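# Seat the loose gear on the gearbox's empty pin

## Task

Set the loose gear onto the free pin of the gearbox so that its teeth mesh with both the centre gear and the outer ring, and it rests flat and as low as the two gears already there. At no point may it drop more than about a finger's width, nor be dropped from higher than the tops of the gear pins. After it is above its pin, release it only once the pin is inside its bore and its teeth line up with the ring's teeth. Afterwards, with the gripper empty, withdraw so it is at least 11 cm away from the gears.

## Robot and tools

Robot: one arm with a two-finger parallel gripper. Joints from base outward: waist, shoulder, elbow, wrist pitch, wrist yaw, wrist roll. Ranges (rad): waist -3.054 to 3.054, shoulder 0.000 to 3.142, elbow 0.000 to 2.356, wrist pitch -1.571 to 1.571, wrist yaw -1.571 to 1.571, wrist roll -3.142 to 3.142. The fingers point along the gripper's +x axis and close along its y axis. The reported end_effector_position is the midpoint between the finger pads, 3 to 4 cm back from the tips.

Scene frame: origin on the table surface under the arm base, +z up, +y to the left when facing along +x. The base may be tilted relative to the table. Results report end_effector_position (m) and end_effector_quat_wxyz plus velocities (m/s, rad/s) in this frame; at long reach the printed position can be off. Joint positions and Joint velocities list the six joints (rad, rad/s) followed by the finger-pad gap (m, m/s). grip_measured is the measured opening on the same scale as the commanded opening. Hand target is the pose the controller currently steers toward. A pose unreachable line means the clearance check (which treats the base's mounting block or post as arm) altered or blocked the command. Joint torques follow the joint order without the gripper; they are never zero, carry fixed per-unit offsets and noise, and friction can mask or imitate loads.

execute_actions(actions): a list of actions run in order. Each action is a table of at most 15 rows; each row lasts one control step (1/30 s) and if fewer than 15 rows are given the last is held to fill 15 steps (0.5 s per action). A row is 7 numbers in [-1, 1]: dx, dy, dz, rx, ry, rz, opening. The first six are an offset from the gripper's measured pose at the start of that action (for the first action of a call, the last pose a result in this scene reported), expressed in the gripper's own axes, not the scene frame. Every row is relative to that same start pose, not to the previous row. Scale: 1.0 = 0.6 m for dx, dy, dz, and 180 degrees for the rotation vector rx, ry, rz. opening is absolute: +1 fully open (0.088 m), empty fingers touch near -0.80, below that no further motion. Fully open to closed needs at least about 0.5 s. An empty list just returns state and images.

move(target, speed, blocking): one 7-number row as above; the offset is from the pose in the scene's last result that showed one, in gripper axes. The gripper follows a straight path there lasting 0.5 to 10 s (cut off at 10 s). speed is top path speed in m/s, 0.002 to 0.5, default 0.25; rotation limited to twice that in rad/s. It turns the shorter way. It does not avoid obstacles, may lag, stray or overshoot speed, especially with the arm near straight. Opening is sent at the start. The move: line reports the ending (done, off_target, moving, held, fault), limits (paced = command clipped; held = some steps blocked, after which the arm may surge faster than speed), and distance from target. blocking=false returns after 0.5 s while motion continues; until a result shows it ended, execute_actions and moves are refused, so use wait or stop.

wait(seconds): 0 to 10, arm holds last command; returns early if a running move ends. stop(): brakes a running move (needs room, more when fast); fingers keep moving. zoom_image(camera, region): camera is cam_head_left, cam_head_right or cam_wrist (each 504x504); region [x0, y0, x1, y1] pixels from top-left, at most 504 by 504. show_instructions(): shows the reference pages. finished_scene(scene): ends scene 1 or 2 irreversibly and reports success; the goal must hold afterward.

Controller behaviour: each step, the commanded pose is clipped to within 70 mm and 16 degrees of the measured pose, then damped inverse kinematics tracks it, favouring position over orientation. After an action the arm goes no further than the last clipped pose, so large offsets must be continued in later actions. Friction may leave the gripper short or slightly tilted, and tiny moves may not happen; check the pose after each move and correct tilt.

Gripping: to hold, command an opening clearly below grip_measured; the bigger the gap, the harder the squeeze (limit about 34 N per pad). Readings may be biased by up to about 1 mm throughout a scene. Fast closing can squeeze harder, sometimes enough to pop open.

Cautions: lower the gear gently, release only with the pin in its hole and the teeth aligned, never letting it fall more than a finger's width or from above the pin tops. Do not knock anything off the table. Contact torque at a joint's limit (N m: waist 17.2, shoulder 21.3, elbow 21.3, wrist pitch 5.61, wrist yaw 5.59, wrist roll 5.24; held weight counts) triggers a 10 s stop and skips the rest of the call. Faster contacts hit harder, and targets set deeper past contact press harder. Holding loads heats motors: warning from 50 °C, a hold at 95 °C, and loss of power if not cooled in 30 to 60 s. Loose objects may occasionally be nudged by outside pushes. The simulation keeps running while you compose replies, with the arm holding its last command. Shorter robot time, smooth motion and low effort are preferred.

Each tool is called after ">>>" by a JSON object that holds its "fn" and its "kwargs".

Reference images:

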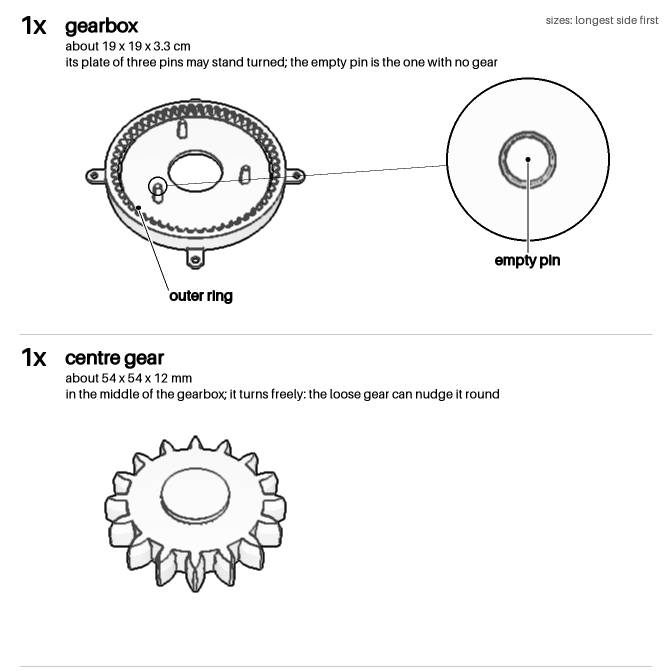

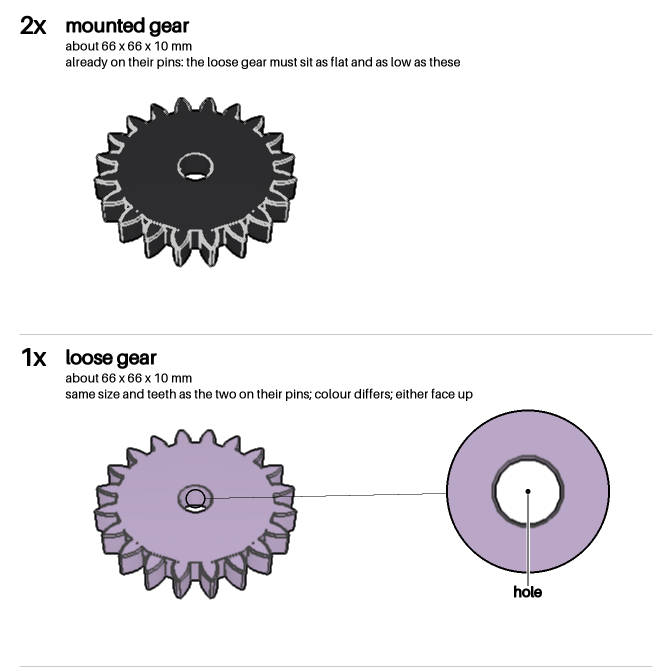

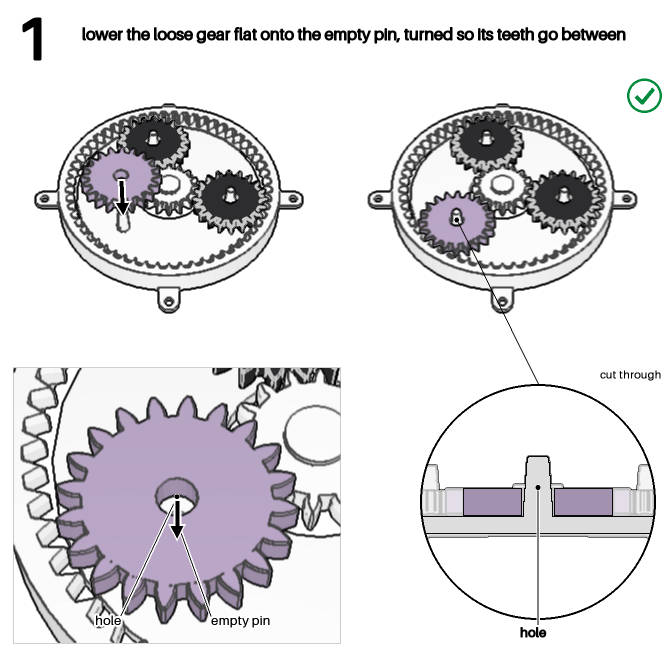

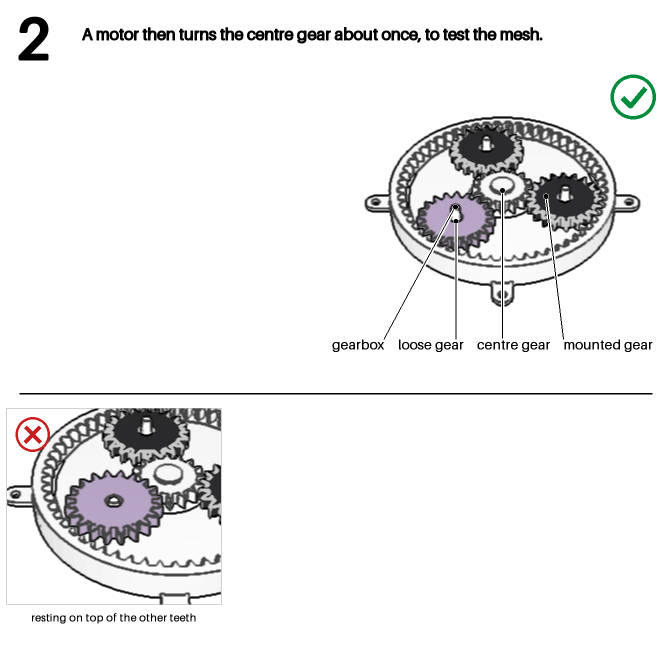

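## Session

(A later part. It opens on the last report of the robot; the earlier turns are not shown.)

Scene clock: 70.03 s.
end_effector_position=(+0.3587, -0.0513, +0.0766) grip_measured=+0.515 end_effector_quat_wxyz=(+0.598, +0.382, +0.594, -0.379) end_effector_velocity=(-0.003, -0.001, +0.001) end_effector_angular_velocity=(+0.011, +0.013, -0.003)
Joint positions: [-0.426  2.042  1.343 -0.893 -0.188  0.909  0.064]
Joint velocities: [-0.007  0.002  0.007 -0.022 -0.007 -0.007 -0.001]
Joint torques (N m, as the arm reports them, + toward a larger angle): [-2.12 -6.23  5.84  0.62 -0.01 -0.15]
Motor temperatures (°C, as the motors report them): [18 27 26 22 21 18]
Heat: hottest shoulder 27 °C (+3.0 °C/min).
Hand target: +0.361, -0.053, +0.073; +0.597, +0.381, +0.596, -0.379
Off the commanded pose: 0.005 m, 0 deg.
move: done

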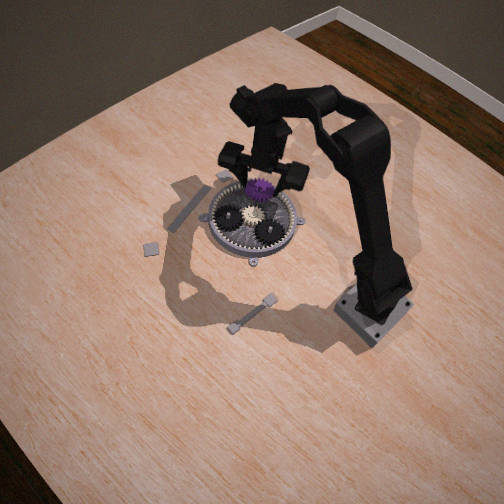

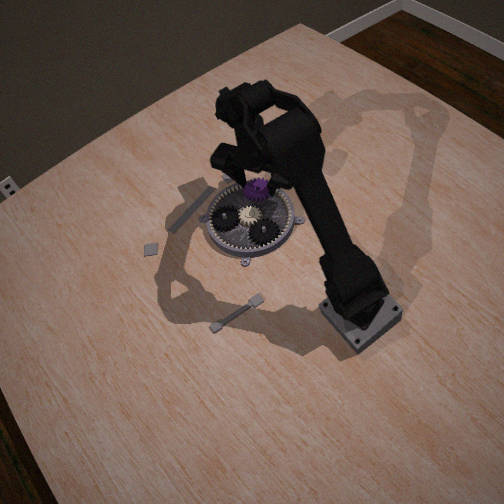

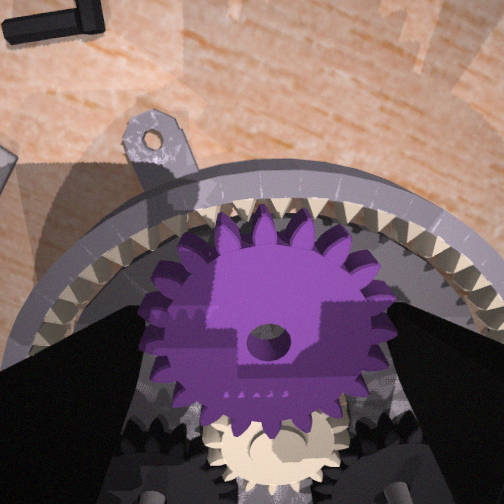

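Pin top seems visible and centred. Lower.

>>> {"fn": "move", "kwargs": {"target": [0.03,-0.006,-0.006,0,0.006,-0.005,0.2], "speed": 0.015}}

>>> {"fn": "zoom_image", "kwargs": {"camera": "cam_wrist", "region": [170,160,370,380]}}

Scene clock: 75.70 s.
end_effector_position=(+0.3623, -0.0514, +0.0744) grip_measured=+0.515 end_effector_quat_wxyz=(+0.605, +0.384, +0.589, -0.374) end_effector_velocity=(+0.003, +0.002, +0.001) end_effector_angular_velocity=(+0.004, -0.013, +0.027)
Joint positions: [-0.425  2.044  1.336 -0.865 -0.191  0.908  0.064]
Joint velocities: [ 0.002 -0.002  0.002  0.007 -0.007 -0.022 -0.   ]
Joint torques (N m, as the arm reports them, + toward a larger angle): [-1.21 -5.33  2.16  1.3  -0.07  0.11]
Motor temperatures (°C, as the motors report them): [18 27 26 22 21 18]
Heat: hottest shoulder 27 °C (+2.0 °C/min).
Hand target: +0.354, -0.049, +0.059; +0.589, +0.381, +0.603, -0.380
Off the commanded pose: 0.018 m, 2 deg.
move: off_target

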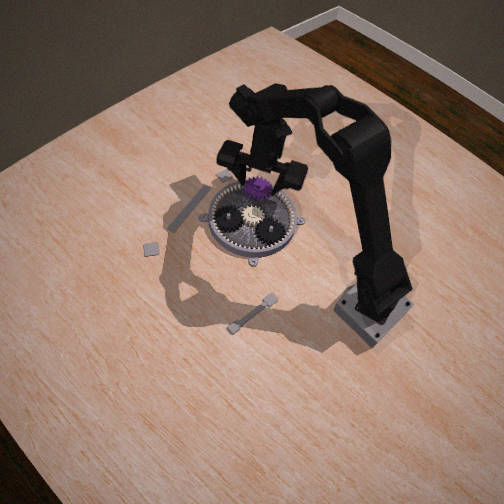

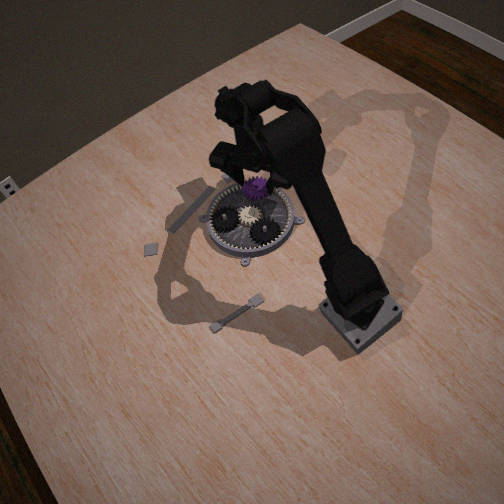

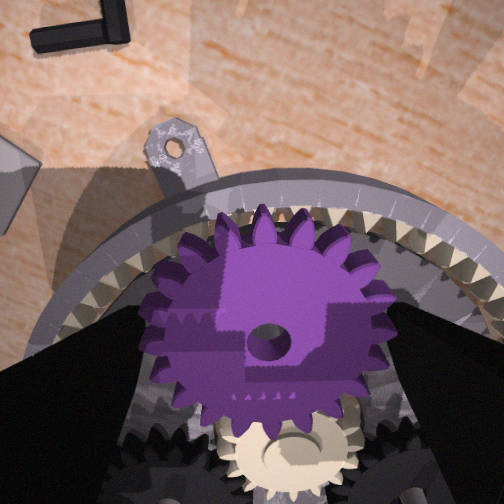

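Region (170, 160, 370, 380) of cam_wrist's 504x504 image, scaled by 2.291, with more detail than that image has; it fills the left 458 columns of this view, and the rest is white.

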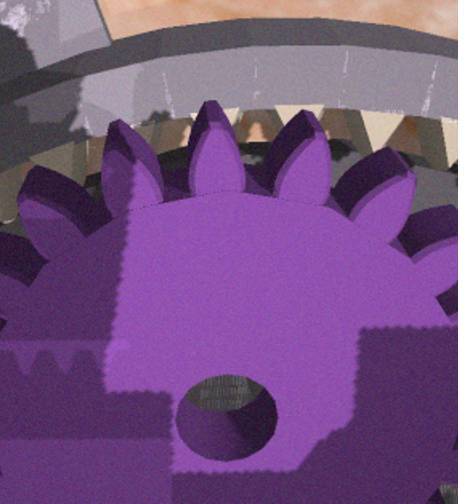

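>>> {"fn": "move", "kwargs": {"target": [0.012,0,-0.009,0,0.007,-0.008,0.2], "speed": 0.01}}

>>> {"fn": "zoom_image", "kwargs": {"camera": "cam_wrist", "region": [170,160,370,380]}}

Scene clock: 84.03 s.
end_effector_position=(+0.3615, -0.0488, +0.0755) grip_measured=+0.514 end_effector_quat_wxyz=(+0.603, +0.382, +0.592, -0.375) end_effector_velocity=(-0.002, +0.001, +0.000) end_effector_angular_velocity=(+0.009, +0.005, +0.004)
Joint positions: [-0.418  2.042  1.34  -0.878 -0.19   0.911  0.064]
Joint velocities: [-0.002 -0.002 -0.002 -0.007 -0.007 -0.007  0.   ]
Joint torques (N m, as the arm reports them, + toward a larger angle): [-1.19 -5.65  5.14  0.23 -0.16  0.13]
Motor temperatures (°C, as the motors report them): [18 27 25 22 21 18]
Heat: hottest shoulder 27 °C (+2.0 °C/min).
Hand target: +0.360, -0.046, +0.067; +0.593, +0.381, +0.601, -0.377
Off the commanded pose: 0.009 m, 1 deg.
move: off_target

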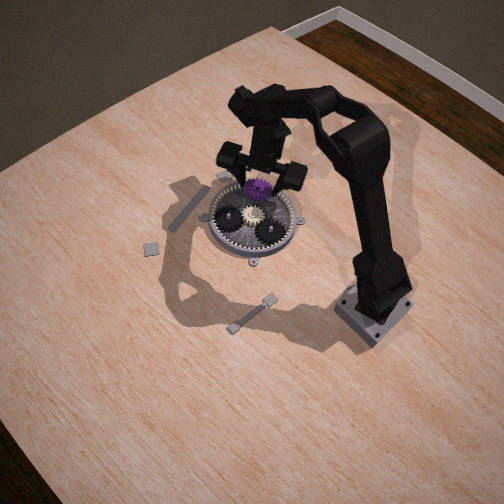

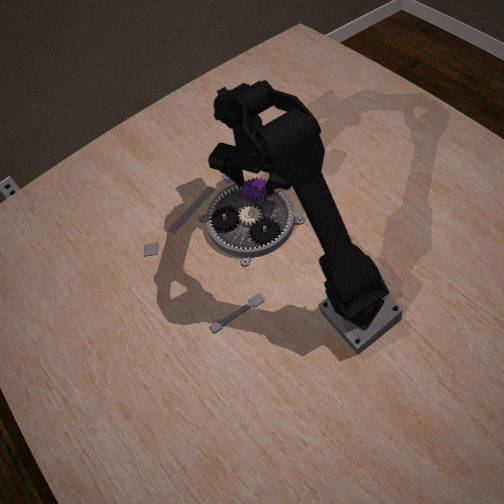

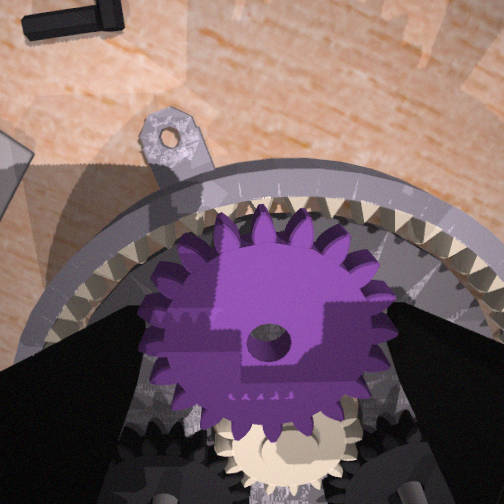

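Region (170, 160, 370, 380) of cam_wrist's 504x504 image, scaled by 2.291, with more detail than that image has; it fills the left 458 columns of this view, and the rest is white.

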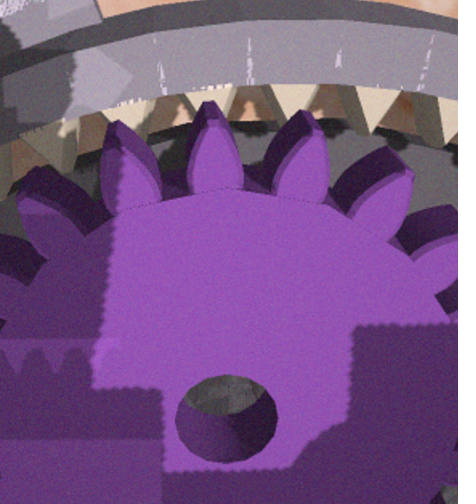

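Continue inward a bit.

>>> {"fn": "move", "kwargs": {"target": [0.014,0,-0.008,0.012,0.007,-0.008,0.2], "speed": 0.01}}

>>> {"fn": "zoom_image", "kwargs": {"camera": "cam_wrist", "region": [170,160,370,380]}}

Scene clock: 90.77 s.
end_effector_position=(+0.3607, -0.0461, +0.0754) grip_measured=+0.514 end_effector_quat_wxyz=(+0.593, +0.391, +0.588, -0.386) end_effector_velocity=(-0.002, +0.001, +0.000) end_effector_angular_velocity=(+0.009, +0.005, -0.011)
Joint positions: [-0.411  2.043  1.344 -0.888 -0.19   0.951  0.064]
Joint velocities: [-0.002 -0.002 -0.002 -0.007 -0.007  0.007 -0.   ]
Joint torques (N m, as the arm reports them, + toward a larger angle): [-1.26 -5.51  5.25  0.29 -0.11  0.14]
Motor temperatures (°C, as the motors report them): [18 27 26 22 21 18]
Heat: hottest shoulder 27 °C (+2.0 °C/min).
Hand target: +0.359, -0.045, +0.067; +0.584, +0.390, +0.596, -0.389
Off the commanded pose: 0.009 m, 1 deg.
move: off_target

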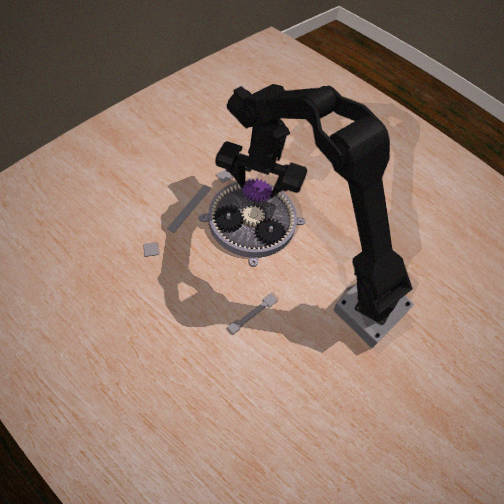

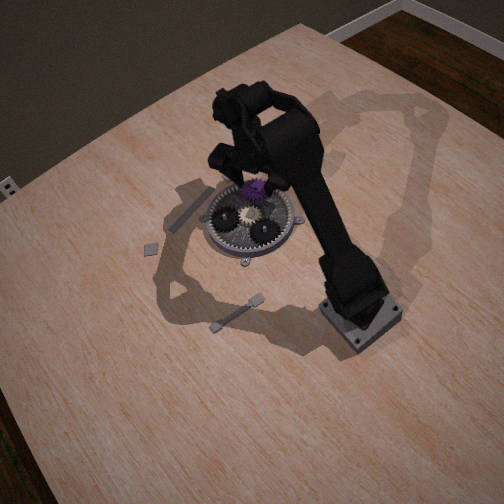

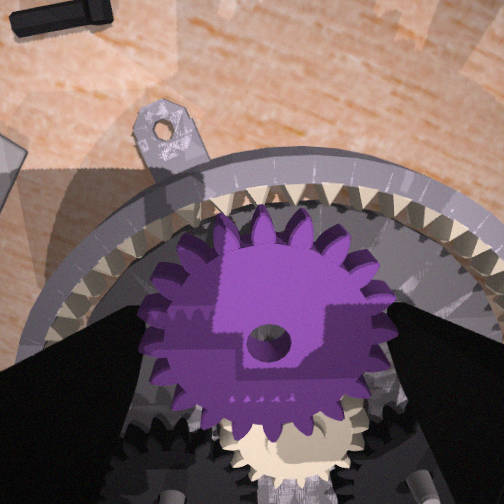

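Region (170, 160, 370, 380) of cam_wrist's 504x504 image, scaled by 2.291, with more detail than that image has; it fills the left 458 columns of this view, and the rest is white.

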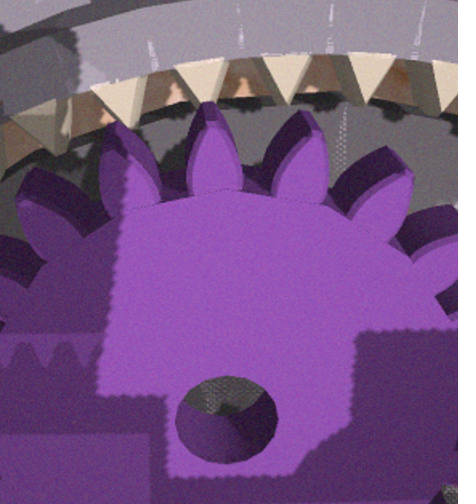

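>>> {"fn": "move", "kwargs": {"target": [0.014,-0.004,0.004,0.012,0.005,-0.006,0.2], "speed": 0.01}}

>>> {"fn": "zoom_image", "kwargs": {"camera": "cam_wrist", "region": [170,160,370,380]}}

Scene clock: 97.33 s.
end_effector_position=(+0.3604, -0.0475, +0.0753) grip_measured=+0.514 end_effector_quat_wxyz=(+0.586, +0.399, +0.584, -0.394) end_effector_velocity=(-0.004, -0.001, +0.000) end_effector_angular_velocity=(+0.012, +0.018, -0.004)
Joint positions: [-0.416  2.047  1.347 -0.891 -0.191  0.974  0.064]
Joint velocities: [-0.007  0.002  0.002 -0.022 -0.007 -0.007 -0.001]
Joint torques (N m, as the arm reports them, + toward a larger angle): [-1.98 -5.31  5.22  0.48 -0.04  0.11]
Motor temperatures (°C, as the motors report them): [18 27 26 22 21 18]
Heat: hottest shoulder 27 °C (+1.0 °C/min).
Hand target: +0.359, -0.049, +0.067; +0.577, +0.400, +0.589, -0.400
Off the commanded pose: 0.008 m, 1 deg.
move: done

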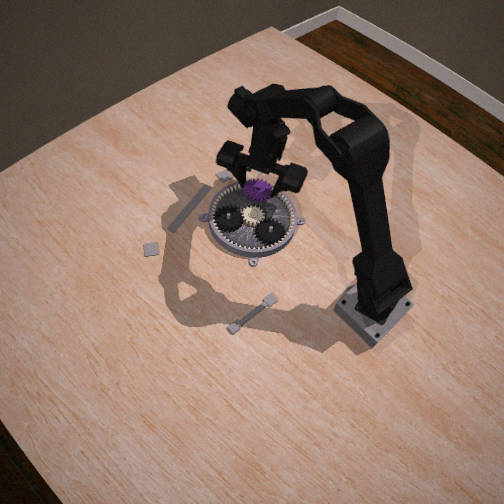

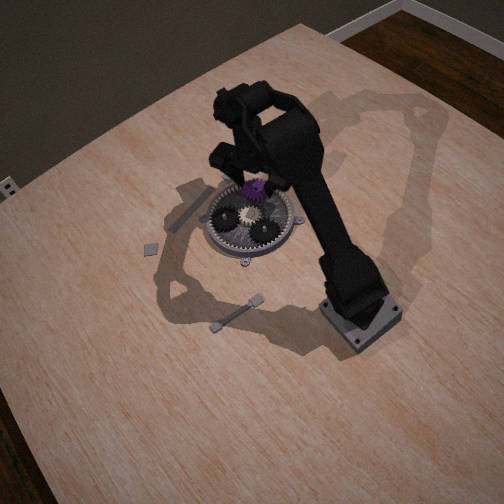

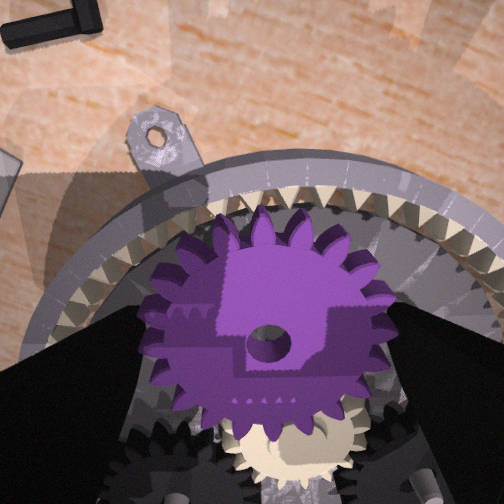

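Region (170, 160, 370, 380) of cam_wrist's 504x504 image, scaled by 2.291, with more detail than that image has; it fills the left 458 columns of this view, and the rest is white.

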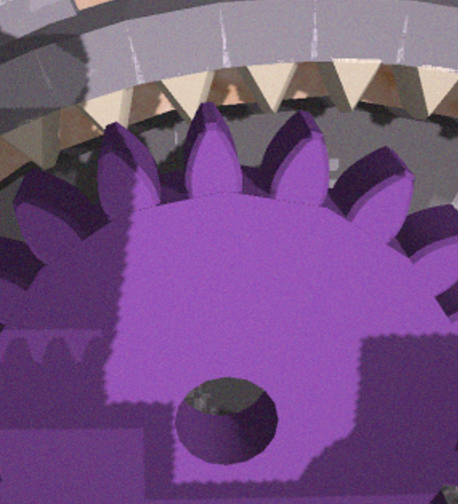

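Pin lies slightly right.

>>> {"fn": "move", "kwargs": {"target": [0.013,-0.006,0.001,0.006,0.005,-0.008,0.2], "speed": 0.01}}

>>> {"fn": "zoom_image", "kwargs": {"camera": "cam_wrist", "region": [170,160,370,380]}}

Scene clock: 102.63 s.
end_effector_position=(+0.3589, -0.0493, +0.0753) grip_measured=+0.514 end_effector_quat_wxyz=(+0.582, +0.402, +0.583, -0.399) end_effector_velocity=(-0.002, +0.001, +0.000) end_effector_angular_velocity=(+0.009, +0.005, -0.011)
Joint positions: [-0.421  2.048  1.347 -0.897 -0.191  0.98   0.064]
Joint velocities: [-0.002 -0.002 -0.002 -0.007 -0.007  0.007 -0.   ]
Joint torques (N m, as the arm reports them, + toward a larger angle): [-1.65 -5.66  5.12  0.25  0.03  0.11]
Motor temperatures (°C, as the motors report them): [18 27 26 22 21 18]
Heat: hottest shoulder 27 °C (+0.0 °C/min).
Hand target: +0.357, -0.049, +0.068; +0.573, +0.401, +0.590, -0.404
Off the commanded pose: 0.008 m, 1 deg.
move: done

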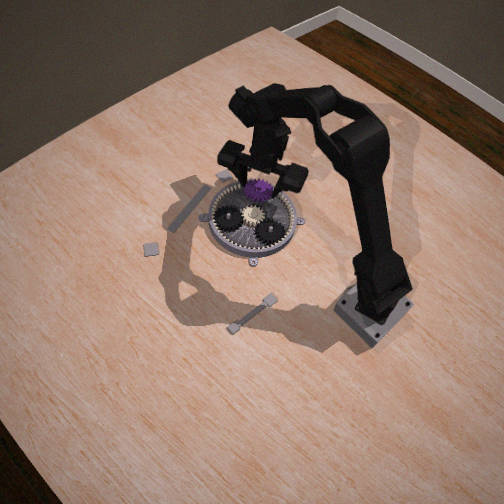

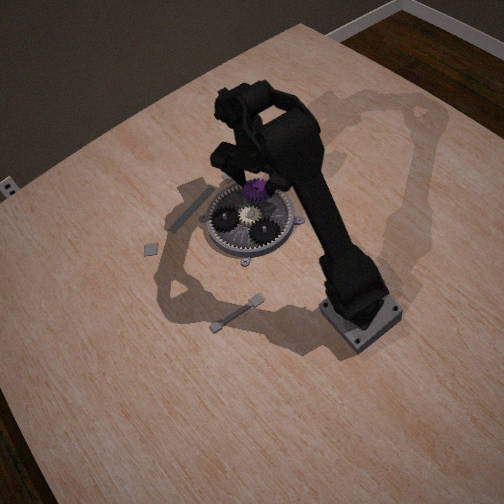

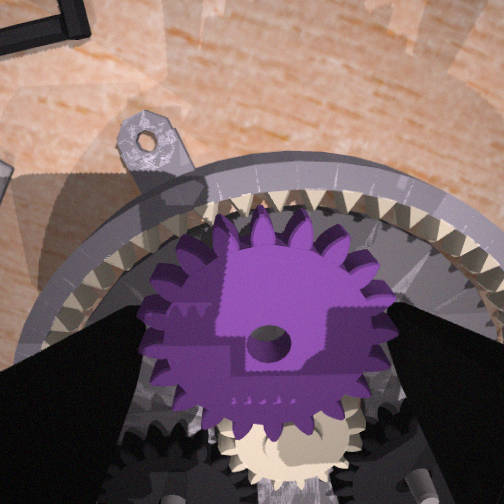

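Region (170, 160, 370, 380) of cam_wrist's 504x504 image, scaled by 2.291, with more detail than that image has; it fills the left 458 columns of this view, and the rest is white.

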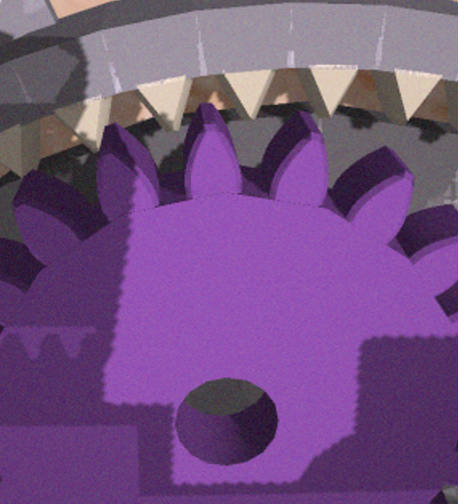

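>>> {"fn": "move", "kwargs": {"target": [0.018,-0.002,-0.005,0,0.004,-0.006,0.2], "speed": 0.005}}

>>> {"fn": "zoom_image", "kwargs": {"camera": "cam_wrist", "region": [170,160,370,380]}}

Scene clock: 109.17 s.
end_effector_position=(+0.3613, -0.0481, +0.0749) grip_measured=+0.514 end_effector_quat_wxyz=(+0.586, +0.402, +0.582, -0.396) end_effector_velocity=(-0.003, +0.003, -0.001) end_effector_angular_velocity=(+0.010, +0.011, +0.008)
Joint positions: [-0.416  2.049  1.348 -0.888 -0.19   0.981  0.064]
Joint velocities: [ 0.002 -0.002 -0.007 -0.007 -0.007 -0.007  0.   ]
Joint torques (N m, as the arm reports them, + toward a larger angle): [-1.4  -5.86  3.83  0.55 -0.05  0.12]
Motor temperatures (°C, as the motors report them): [18 27 26 22 21 18]
Heat: hottest shoulder 27 °C (+0.0 °C/min).
Hand target: +0.357, -0.047, +0.065; +0.575, +0.399, +0.591, -0.402
Off the commanded pose: 0.011 m, 2 deg.
move: off_target

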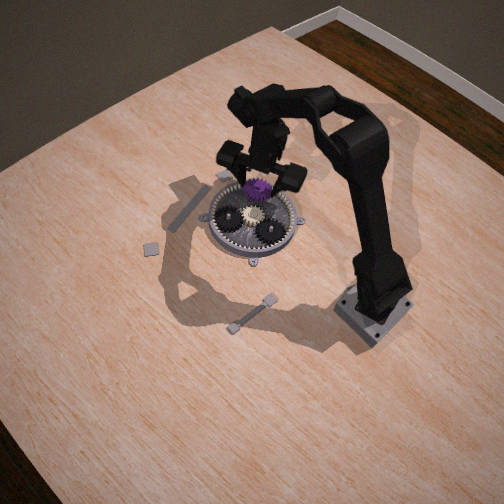

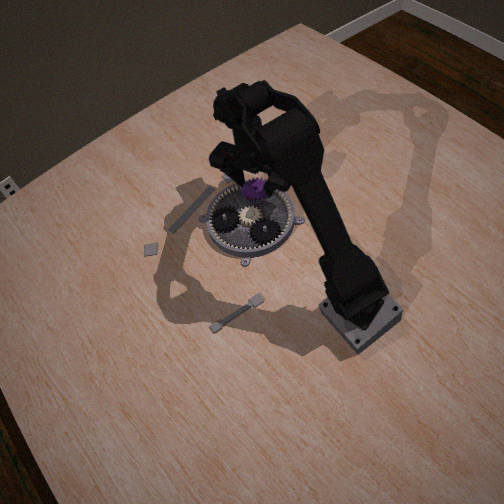

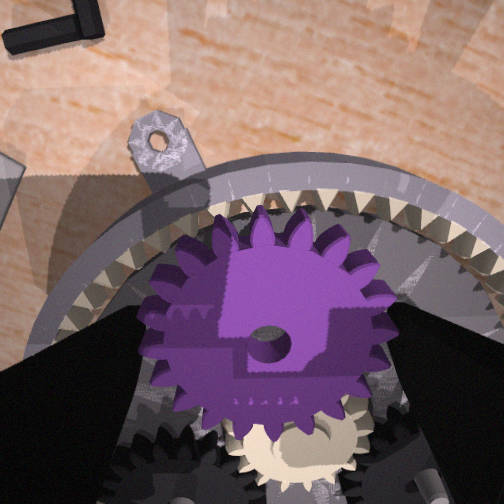

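Region (170, 160, 370, 380) of cam_wrist's 504x504 image, scaled by 2.291, with more detail than that image has; it fills the left 458 columns of this view, and the rest is white.

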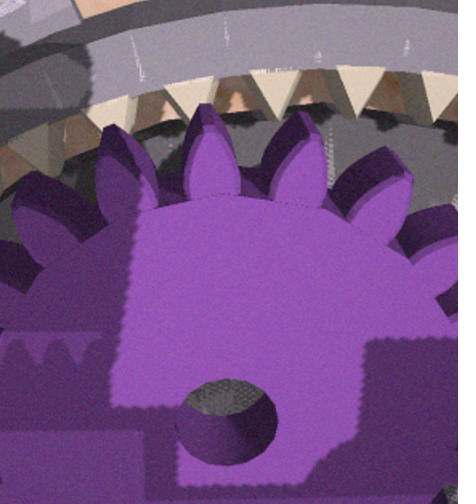

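>>> {"fn": "move", "kwargs": {"target": [0.024,-0.002,-0.005,0.01,0.007,-0.011,0.2], "speed": 0.01}}

>>> {"fn": "zoom_image", "kwargs": {"camera": "cam_wrist", "region": [170,160,370,380]}}

Scene clock: 117.90 s.
end_effector_position=(+0.3622, -0.0468, +0.0739) grip_measured=+0.513 end_effector_quat_wxyz=(+0.579, +0.408, +0.577, -0.405) end_effector_velocity=(-0.000, +0.001, +0.002) end_effector_angular_velocity=(+0.008, +0.000, -0.010)
Joint positions: [-0.411  2.055  1.355 -0.892 -0.188  1.013  0.064]
Joint velocities: [-0.002 -0.002  0.002 -0.007 -0.007  0.007  0.   ]
Joint torques (N m, as the arm reports them, + toward a larger angle): [-1.22 -4.5   4.67  0.57 -0.11  0.11]
Motor temperatures (°C, as the motors report them): [18 27 26 22 21 18]
Heat: hottest shoulder 27 °C (+0.0 °C/min).
Hand target: +0.359, -0.046, +0.061; +0.566, +0.405, +0.589, -0.411
Off the commanded pose: 0.014 m, 2 deg.
move: off_target

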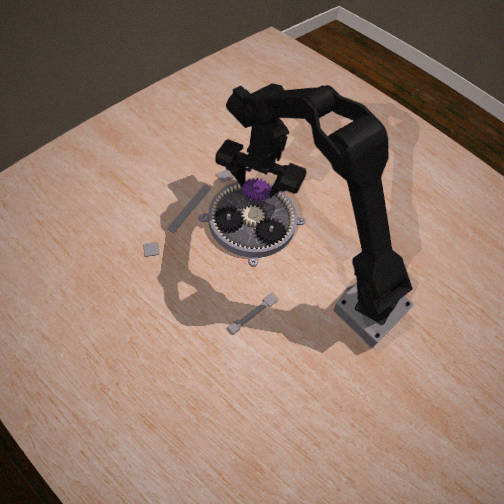

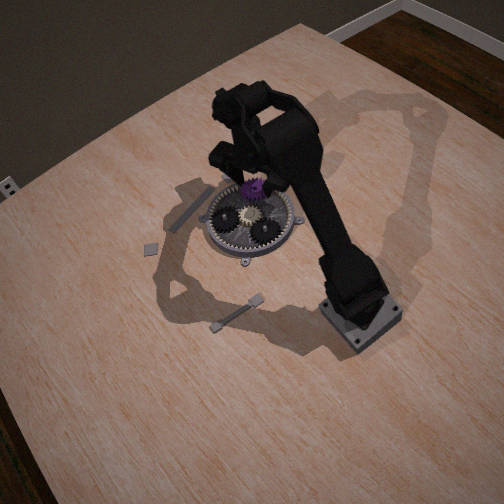

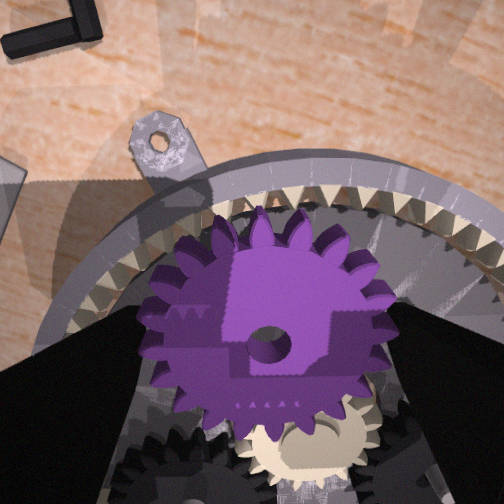

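Region (170, 160, 370, 380) of cam_wrist's 504x504 image, scaled by 2.291, with more detail than that image has; it fills the left 458 columns of this view, and the rest is white.

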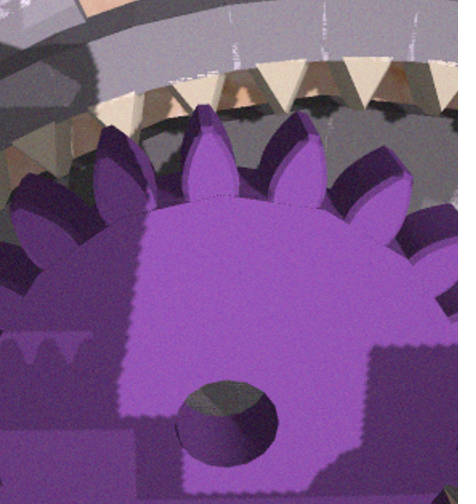

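>>> {"fn": "move", "kwargs": {"target": [0.013,-0.004,-0.002,0,0.005,-0.008,0.1], "speed": 0.01}}

>>> {"fn": "zoom_image", "kwargs": {"camera": "cam_wrist", "region": [230,310,310,380]}}

Scene clock: 124.20 s.
end_effector_position=(+0.3614, -0.0473, +0.0743) grip_measured=+0.513 end_effector_quat_wxyz=(+0.577, +0.408, +0.578, -0.407) end_effector_velocity=(-0.002, +0.001, +0.000) end_effector_angular_velocity=(+0.009, +0.005, +0.004)
Joint positions: [-0.413  2.056  1.358 -0.899 -0.187  1.013  0.064]
Joint velocities: [-0.002 -0.002 -0.002 -0.007 -0.007 -0.007  0.   ]
Joint torques (N m, as the arm reports them, + toward a larger angle): [-1.47 -5.76  4.94  0.33 -0.05 -0.1 ]
Motor temperatures (°C, as the motors report them): [18 27 26 22 21 18]
Heat: hottest shoulder 27 °C (+0.0 °C/min).
Hand target: +0.360, -0.046, +0.066; +0.570, +0.404, +0.587, -0.409
Off the commanded pose: 0.008 m, 1 deg.
move: done

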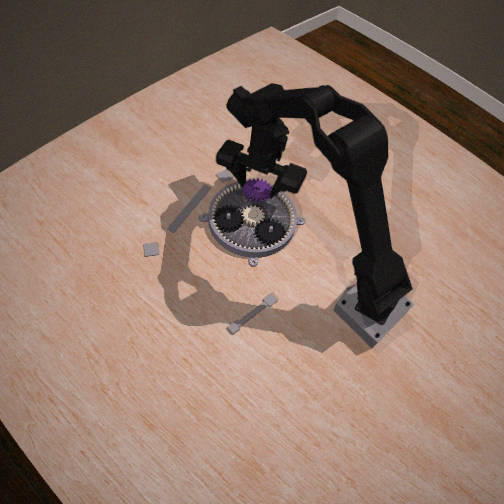

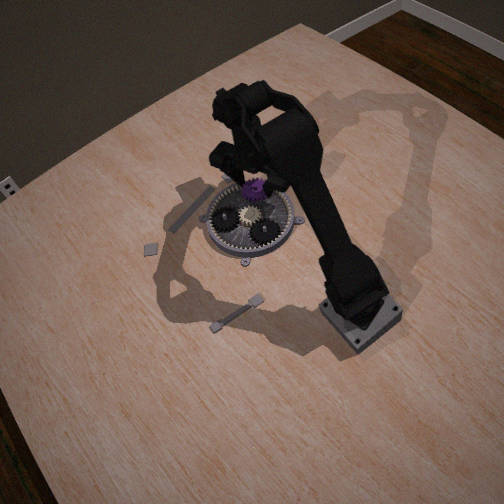

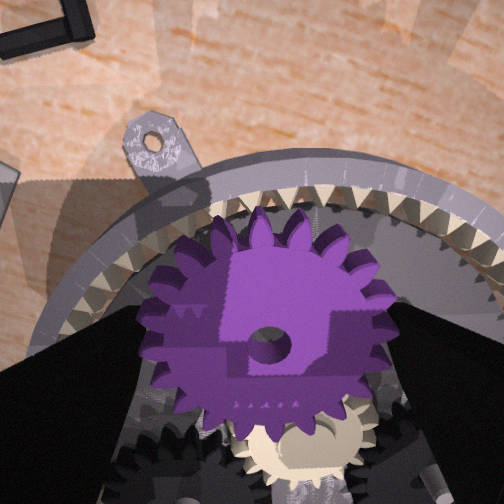

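Region (230, 310, 310, 380) of cam_wrist's 504x504 image, scaled by 6.300, with more detail than that image has; it fills the top 441 rows of this view, and the rest is white.

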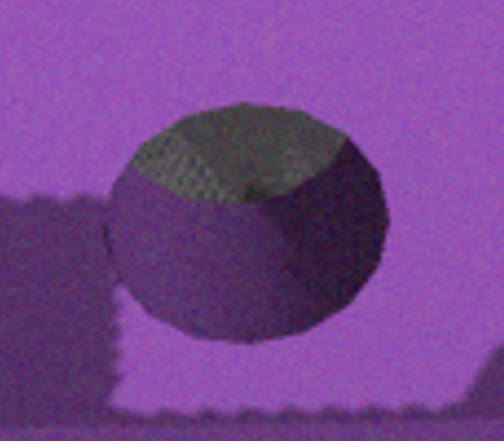

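>>> {"fn": "move", "kwargs": {"target": [-0.004,-0.010,0.017,-0.04,0,0,0.1], "speed": 0.03}}

>>> {"fn": "zoom_image", "kwargs": {"camera": "cam_wrist", "region": [230,310,310,380]}}

Scene clock: 136.90 s.
end_effector_position=(+0.3590, -0.0577, +0.0764) grip_measured=+0.515 end_effector_quat_wxyz=(+0.601, +0.373, +0.602, -0.370) end_effector_velocity=(-0.002, +0.001, +0.000) end_effector_angular_velocity=(+0.009, +0.005, +0.018)
Joint positions: [-0.443  2.056  1.358 -0.904 -0.188  0.86   0.064]
Joint velocities: [-0.002 -0.002 -0.002 -0.007 -0.007 -0.022 -0.   ]
Joint torques (N m, as the arm reports them, + toward a larger angle): [-2.13 -8.05  5.21  0.14  0.05 -0.15]
Motor temperatures (°C, as the motors report them): [18 27 26 22 21 18]
Heat: hottest shoulder 27 °C (+0.0 °C/min).
Hand target: +0.359, -0.059, +0.077; +0.602, +0.371, +0.603, -0.370
Off the commanded pose: 0.001 m, 0 deg.
move: done

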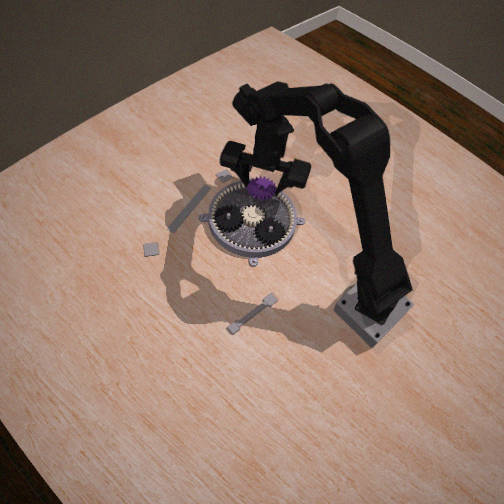

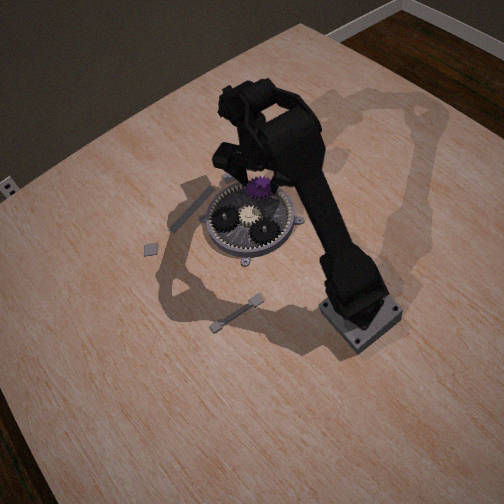

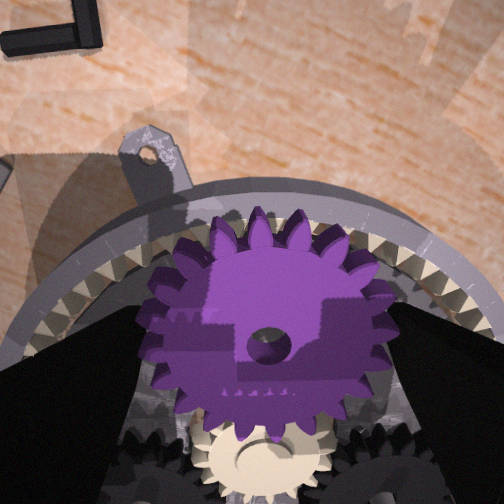

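Region (230, 310, 310, 380) of cam_wrist's 504x504 image, scaled by 6.300, with more detail than that image has; it fills the top 441 rows of this view, and the rest is white.

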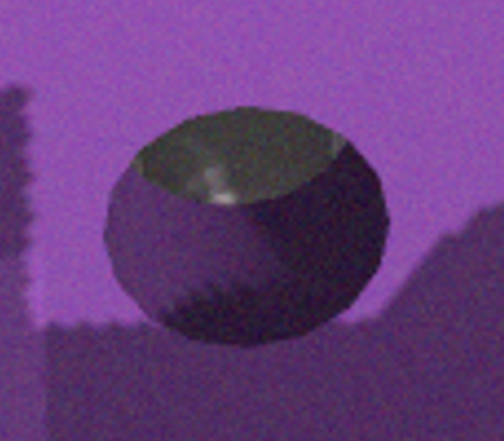

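>>> {"fn": "move", "kwargs": {"target": [0.013,-0.003,-0.014,0.01,0.005,-0.007,0.1], "speed": 0.01}}

>>> {"fn": "zoom_image", "kwargs": {"camera": "cam_wrist", "region": [170,160,370,380]}}

Scene clock: 143.77 s.
end_effector_position=(+0.3587, -0.0533, +0.0749) grip_measured=+0.515 end_effector_quat_wxyz=(+0.594, +0.381, +0.598, -0.380) end_effector_velocity=(-0.003, +0.003, -0.001) end_effector_angular_velocity=(+0.010, +0.010, +0.007)
Joint positions: [-0.431  2.057  1.356 -0.905 -0.188  0.9    0.064]
Joint velocities: [ 0.002 -0.002 -0.007 -0.007 -0.007 -0.007  0.   ]
Joint torques (N m, as the arm reports them, + toward a larger angle): [-1.29 -7.56  3.11  0.54  0.01  0.13]
Motor temperatures (°C, as the motors report them): [19 28 26 22 21 18]
Heat: hottest shoulder 28 °C (+1.0 °C/min).
Hand target: +0.354, -0.051, +0.069; +0.586, +0.378, +0.605, -0.384
Off the commanded pose: 0.008 m, 1 deg.
move: done

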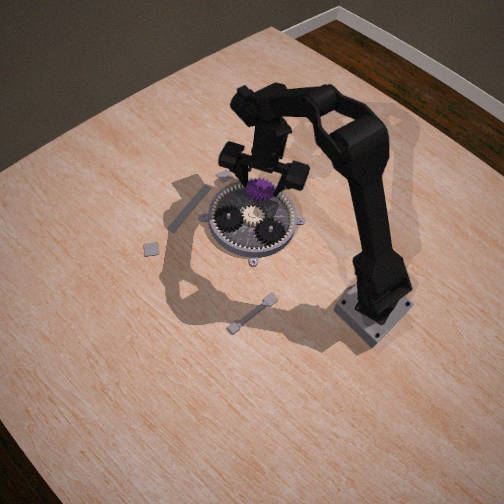

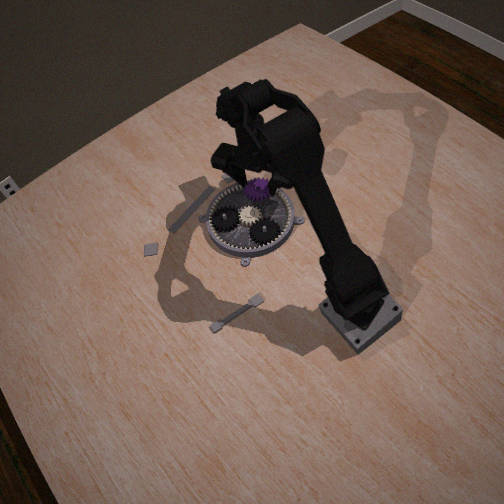

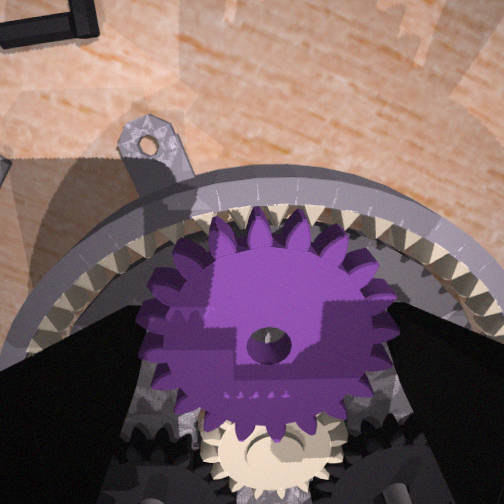

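Region (170, 160, 370, 380) of cam_wrist's 504x504 image, scaled by 2.291, with more detail than that image has; it fills the left 458 columns of this view, and the rest is white.

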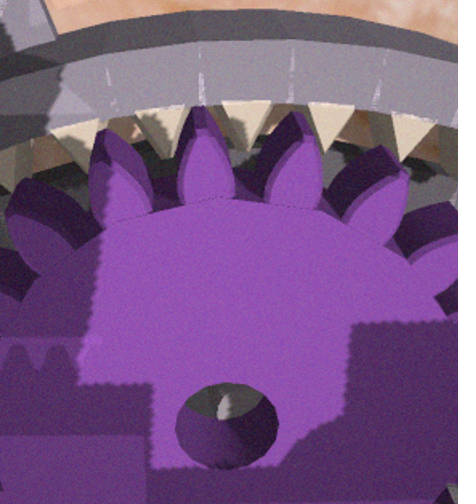

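>>> {"fn": "move", "kwargs": {"target": [0.004,-0.013,-0.008,0,0,0,0.1], "speed": 0.01}}

>>> {"fn": "zoom_image", "kwargs": {"camera": "cam_wrist", "region": [170,160,370,380]}}

Scene clock: 150.03 s.
end_effector_position=(+0.3549, -0.0528, +0.0744) grip_measured=+0.514 end_effector_quat_wxyz=(+0.598, +0.382, +0.595, -0.378) end_effector_velocity=(-0.005, -0.000, +0.000) end_effector_angular_velocity=(+0.010, +0.009, +0.013)
Joint positions: [-0.432  2.037  1.323 -0.882 -0.188  0.901  0.064]
Joint velocities: [-0.007 -0.007 -0.012 -0.007 -0.007 -0.022  0.   ]
Joint torques (N m, as the arm reports them, + toward a larger angle): [-2.   -8.68  2.85  0.49 -0.03 -0.08]
Motor temperatures (°C, as the motors report them): [19 29 26 22 21 18]
Heat: hottest shoulder 29 °C (+2.0 °C/min).
Hand target: +0.350, -0.052, +0.072; +0.594, +0.380, +0.598, -0.380
Off the commanded pose: 0.006 m, 1 deg.
move: done

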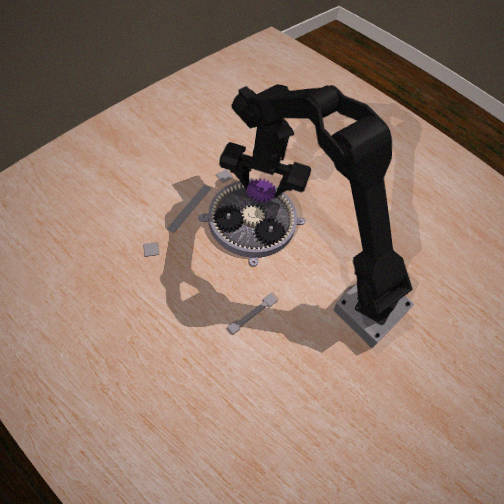

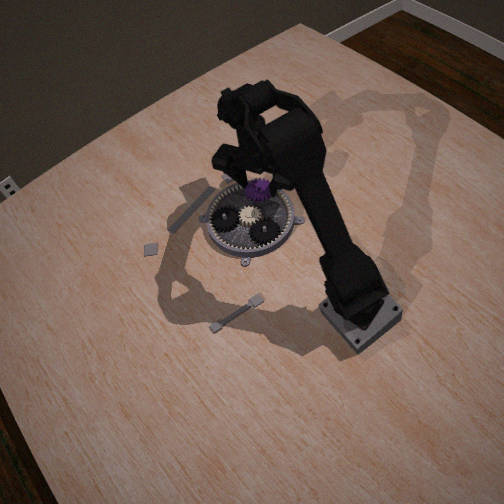

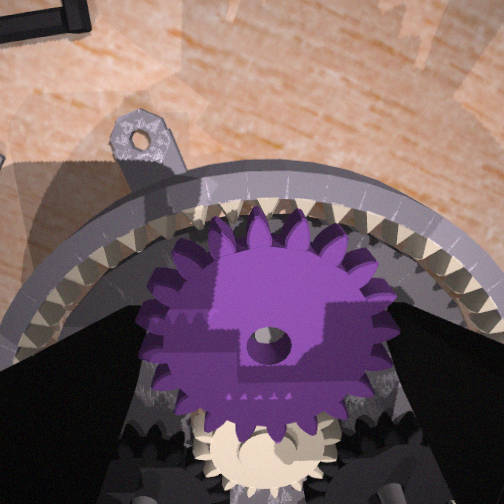

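Region (170, 160, 370, 380) of cam_wrist's 504x504 image, scaled by 2.291, with more detail than that image has; it fills the left 458 columns of this view, and the rest is white.

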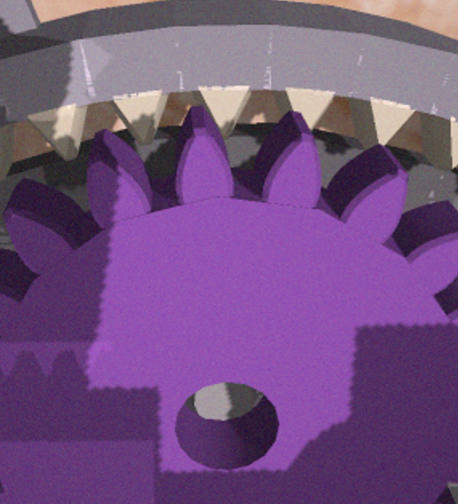

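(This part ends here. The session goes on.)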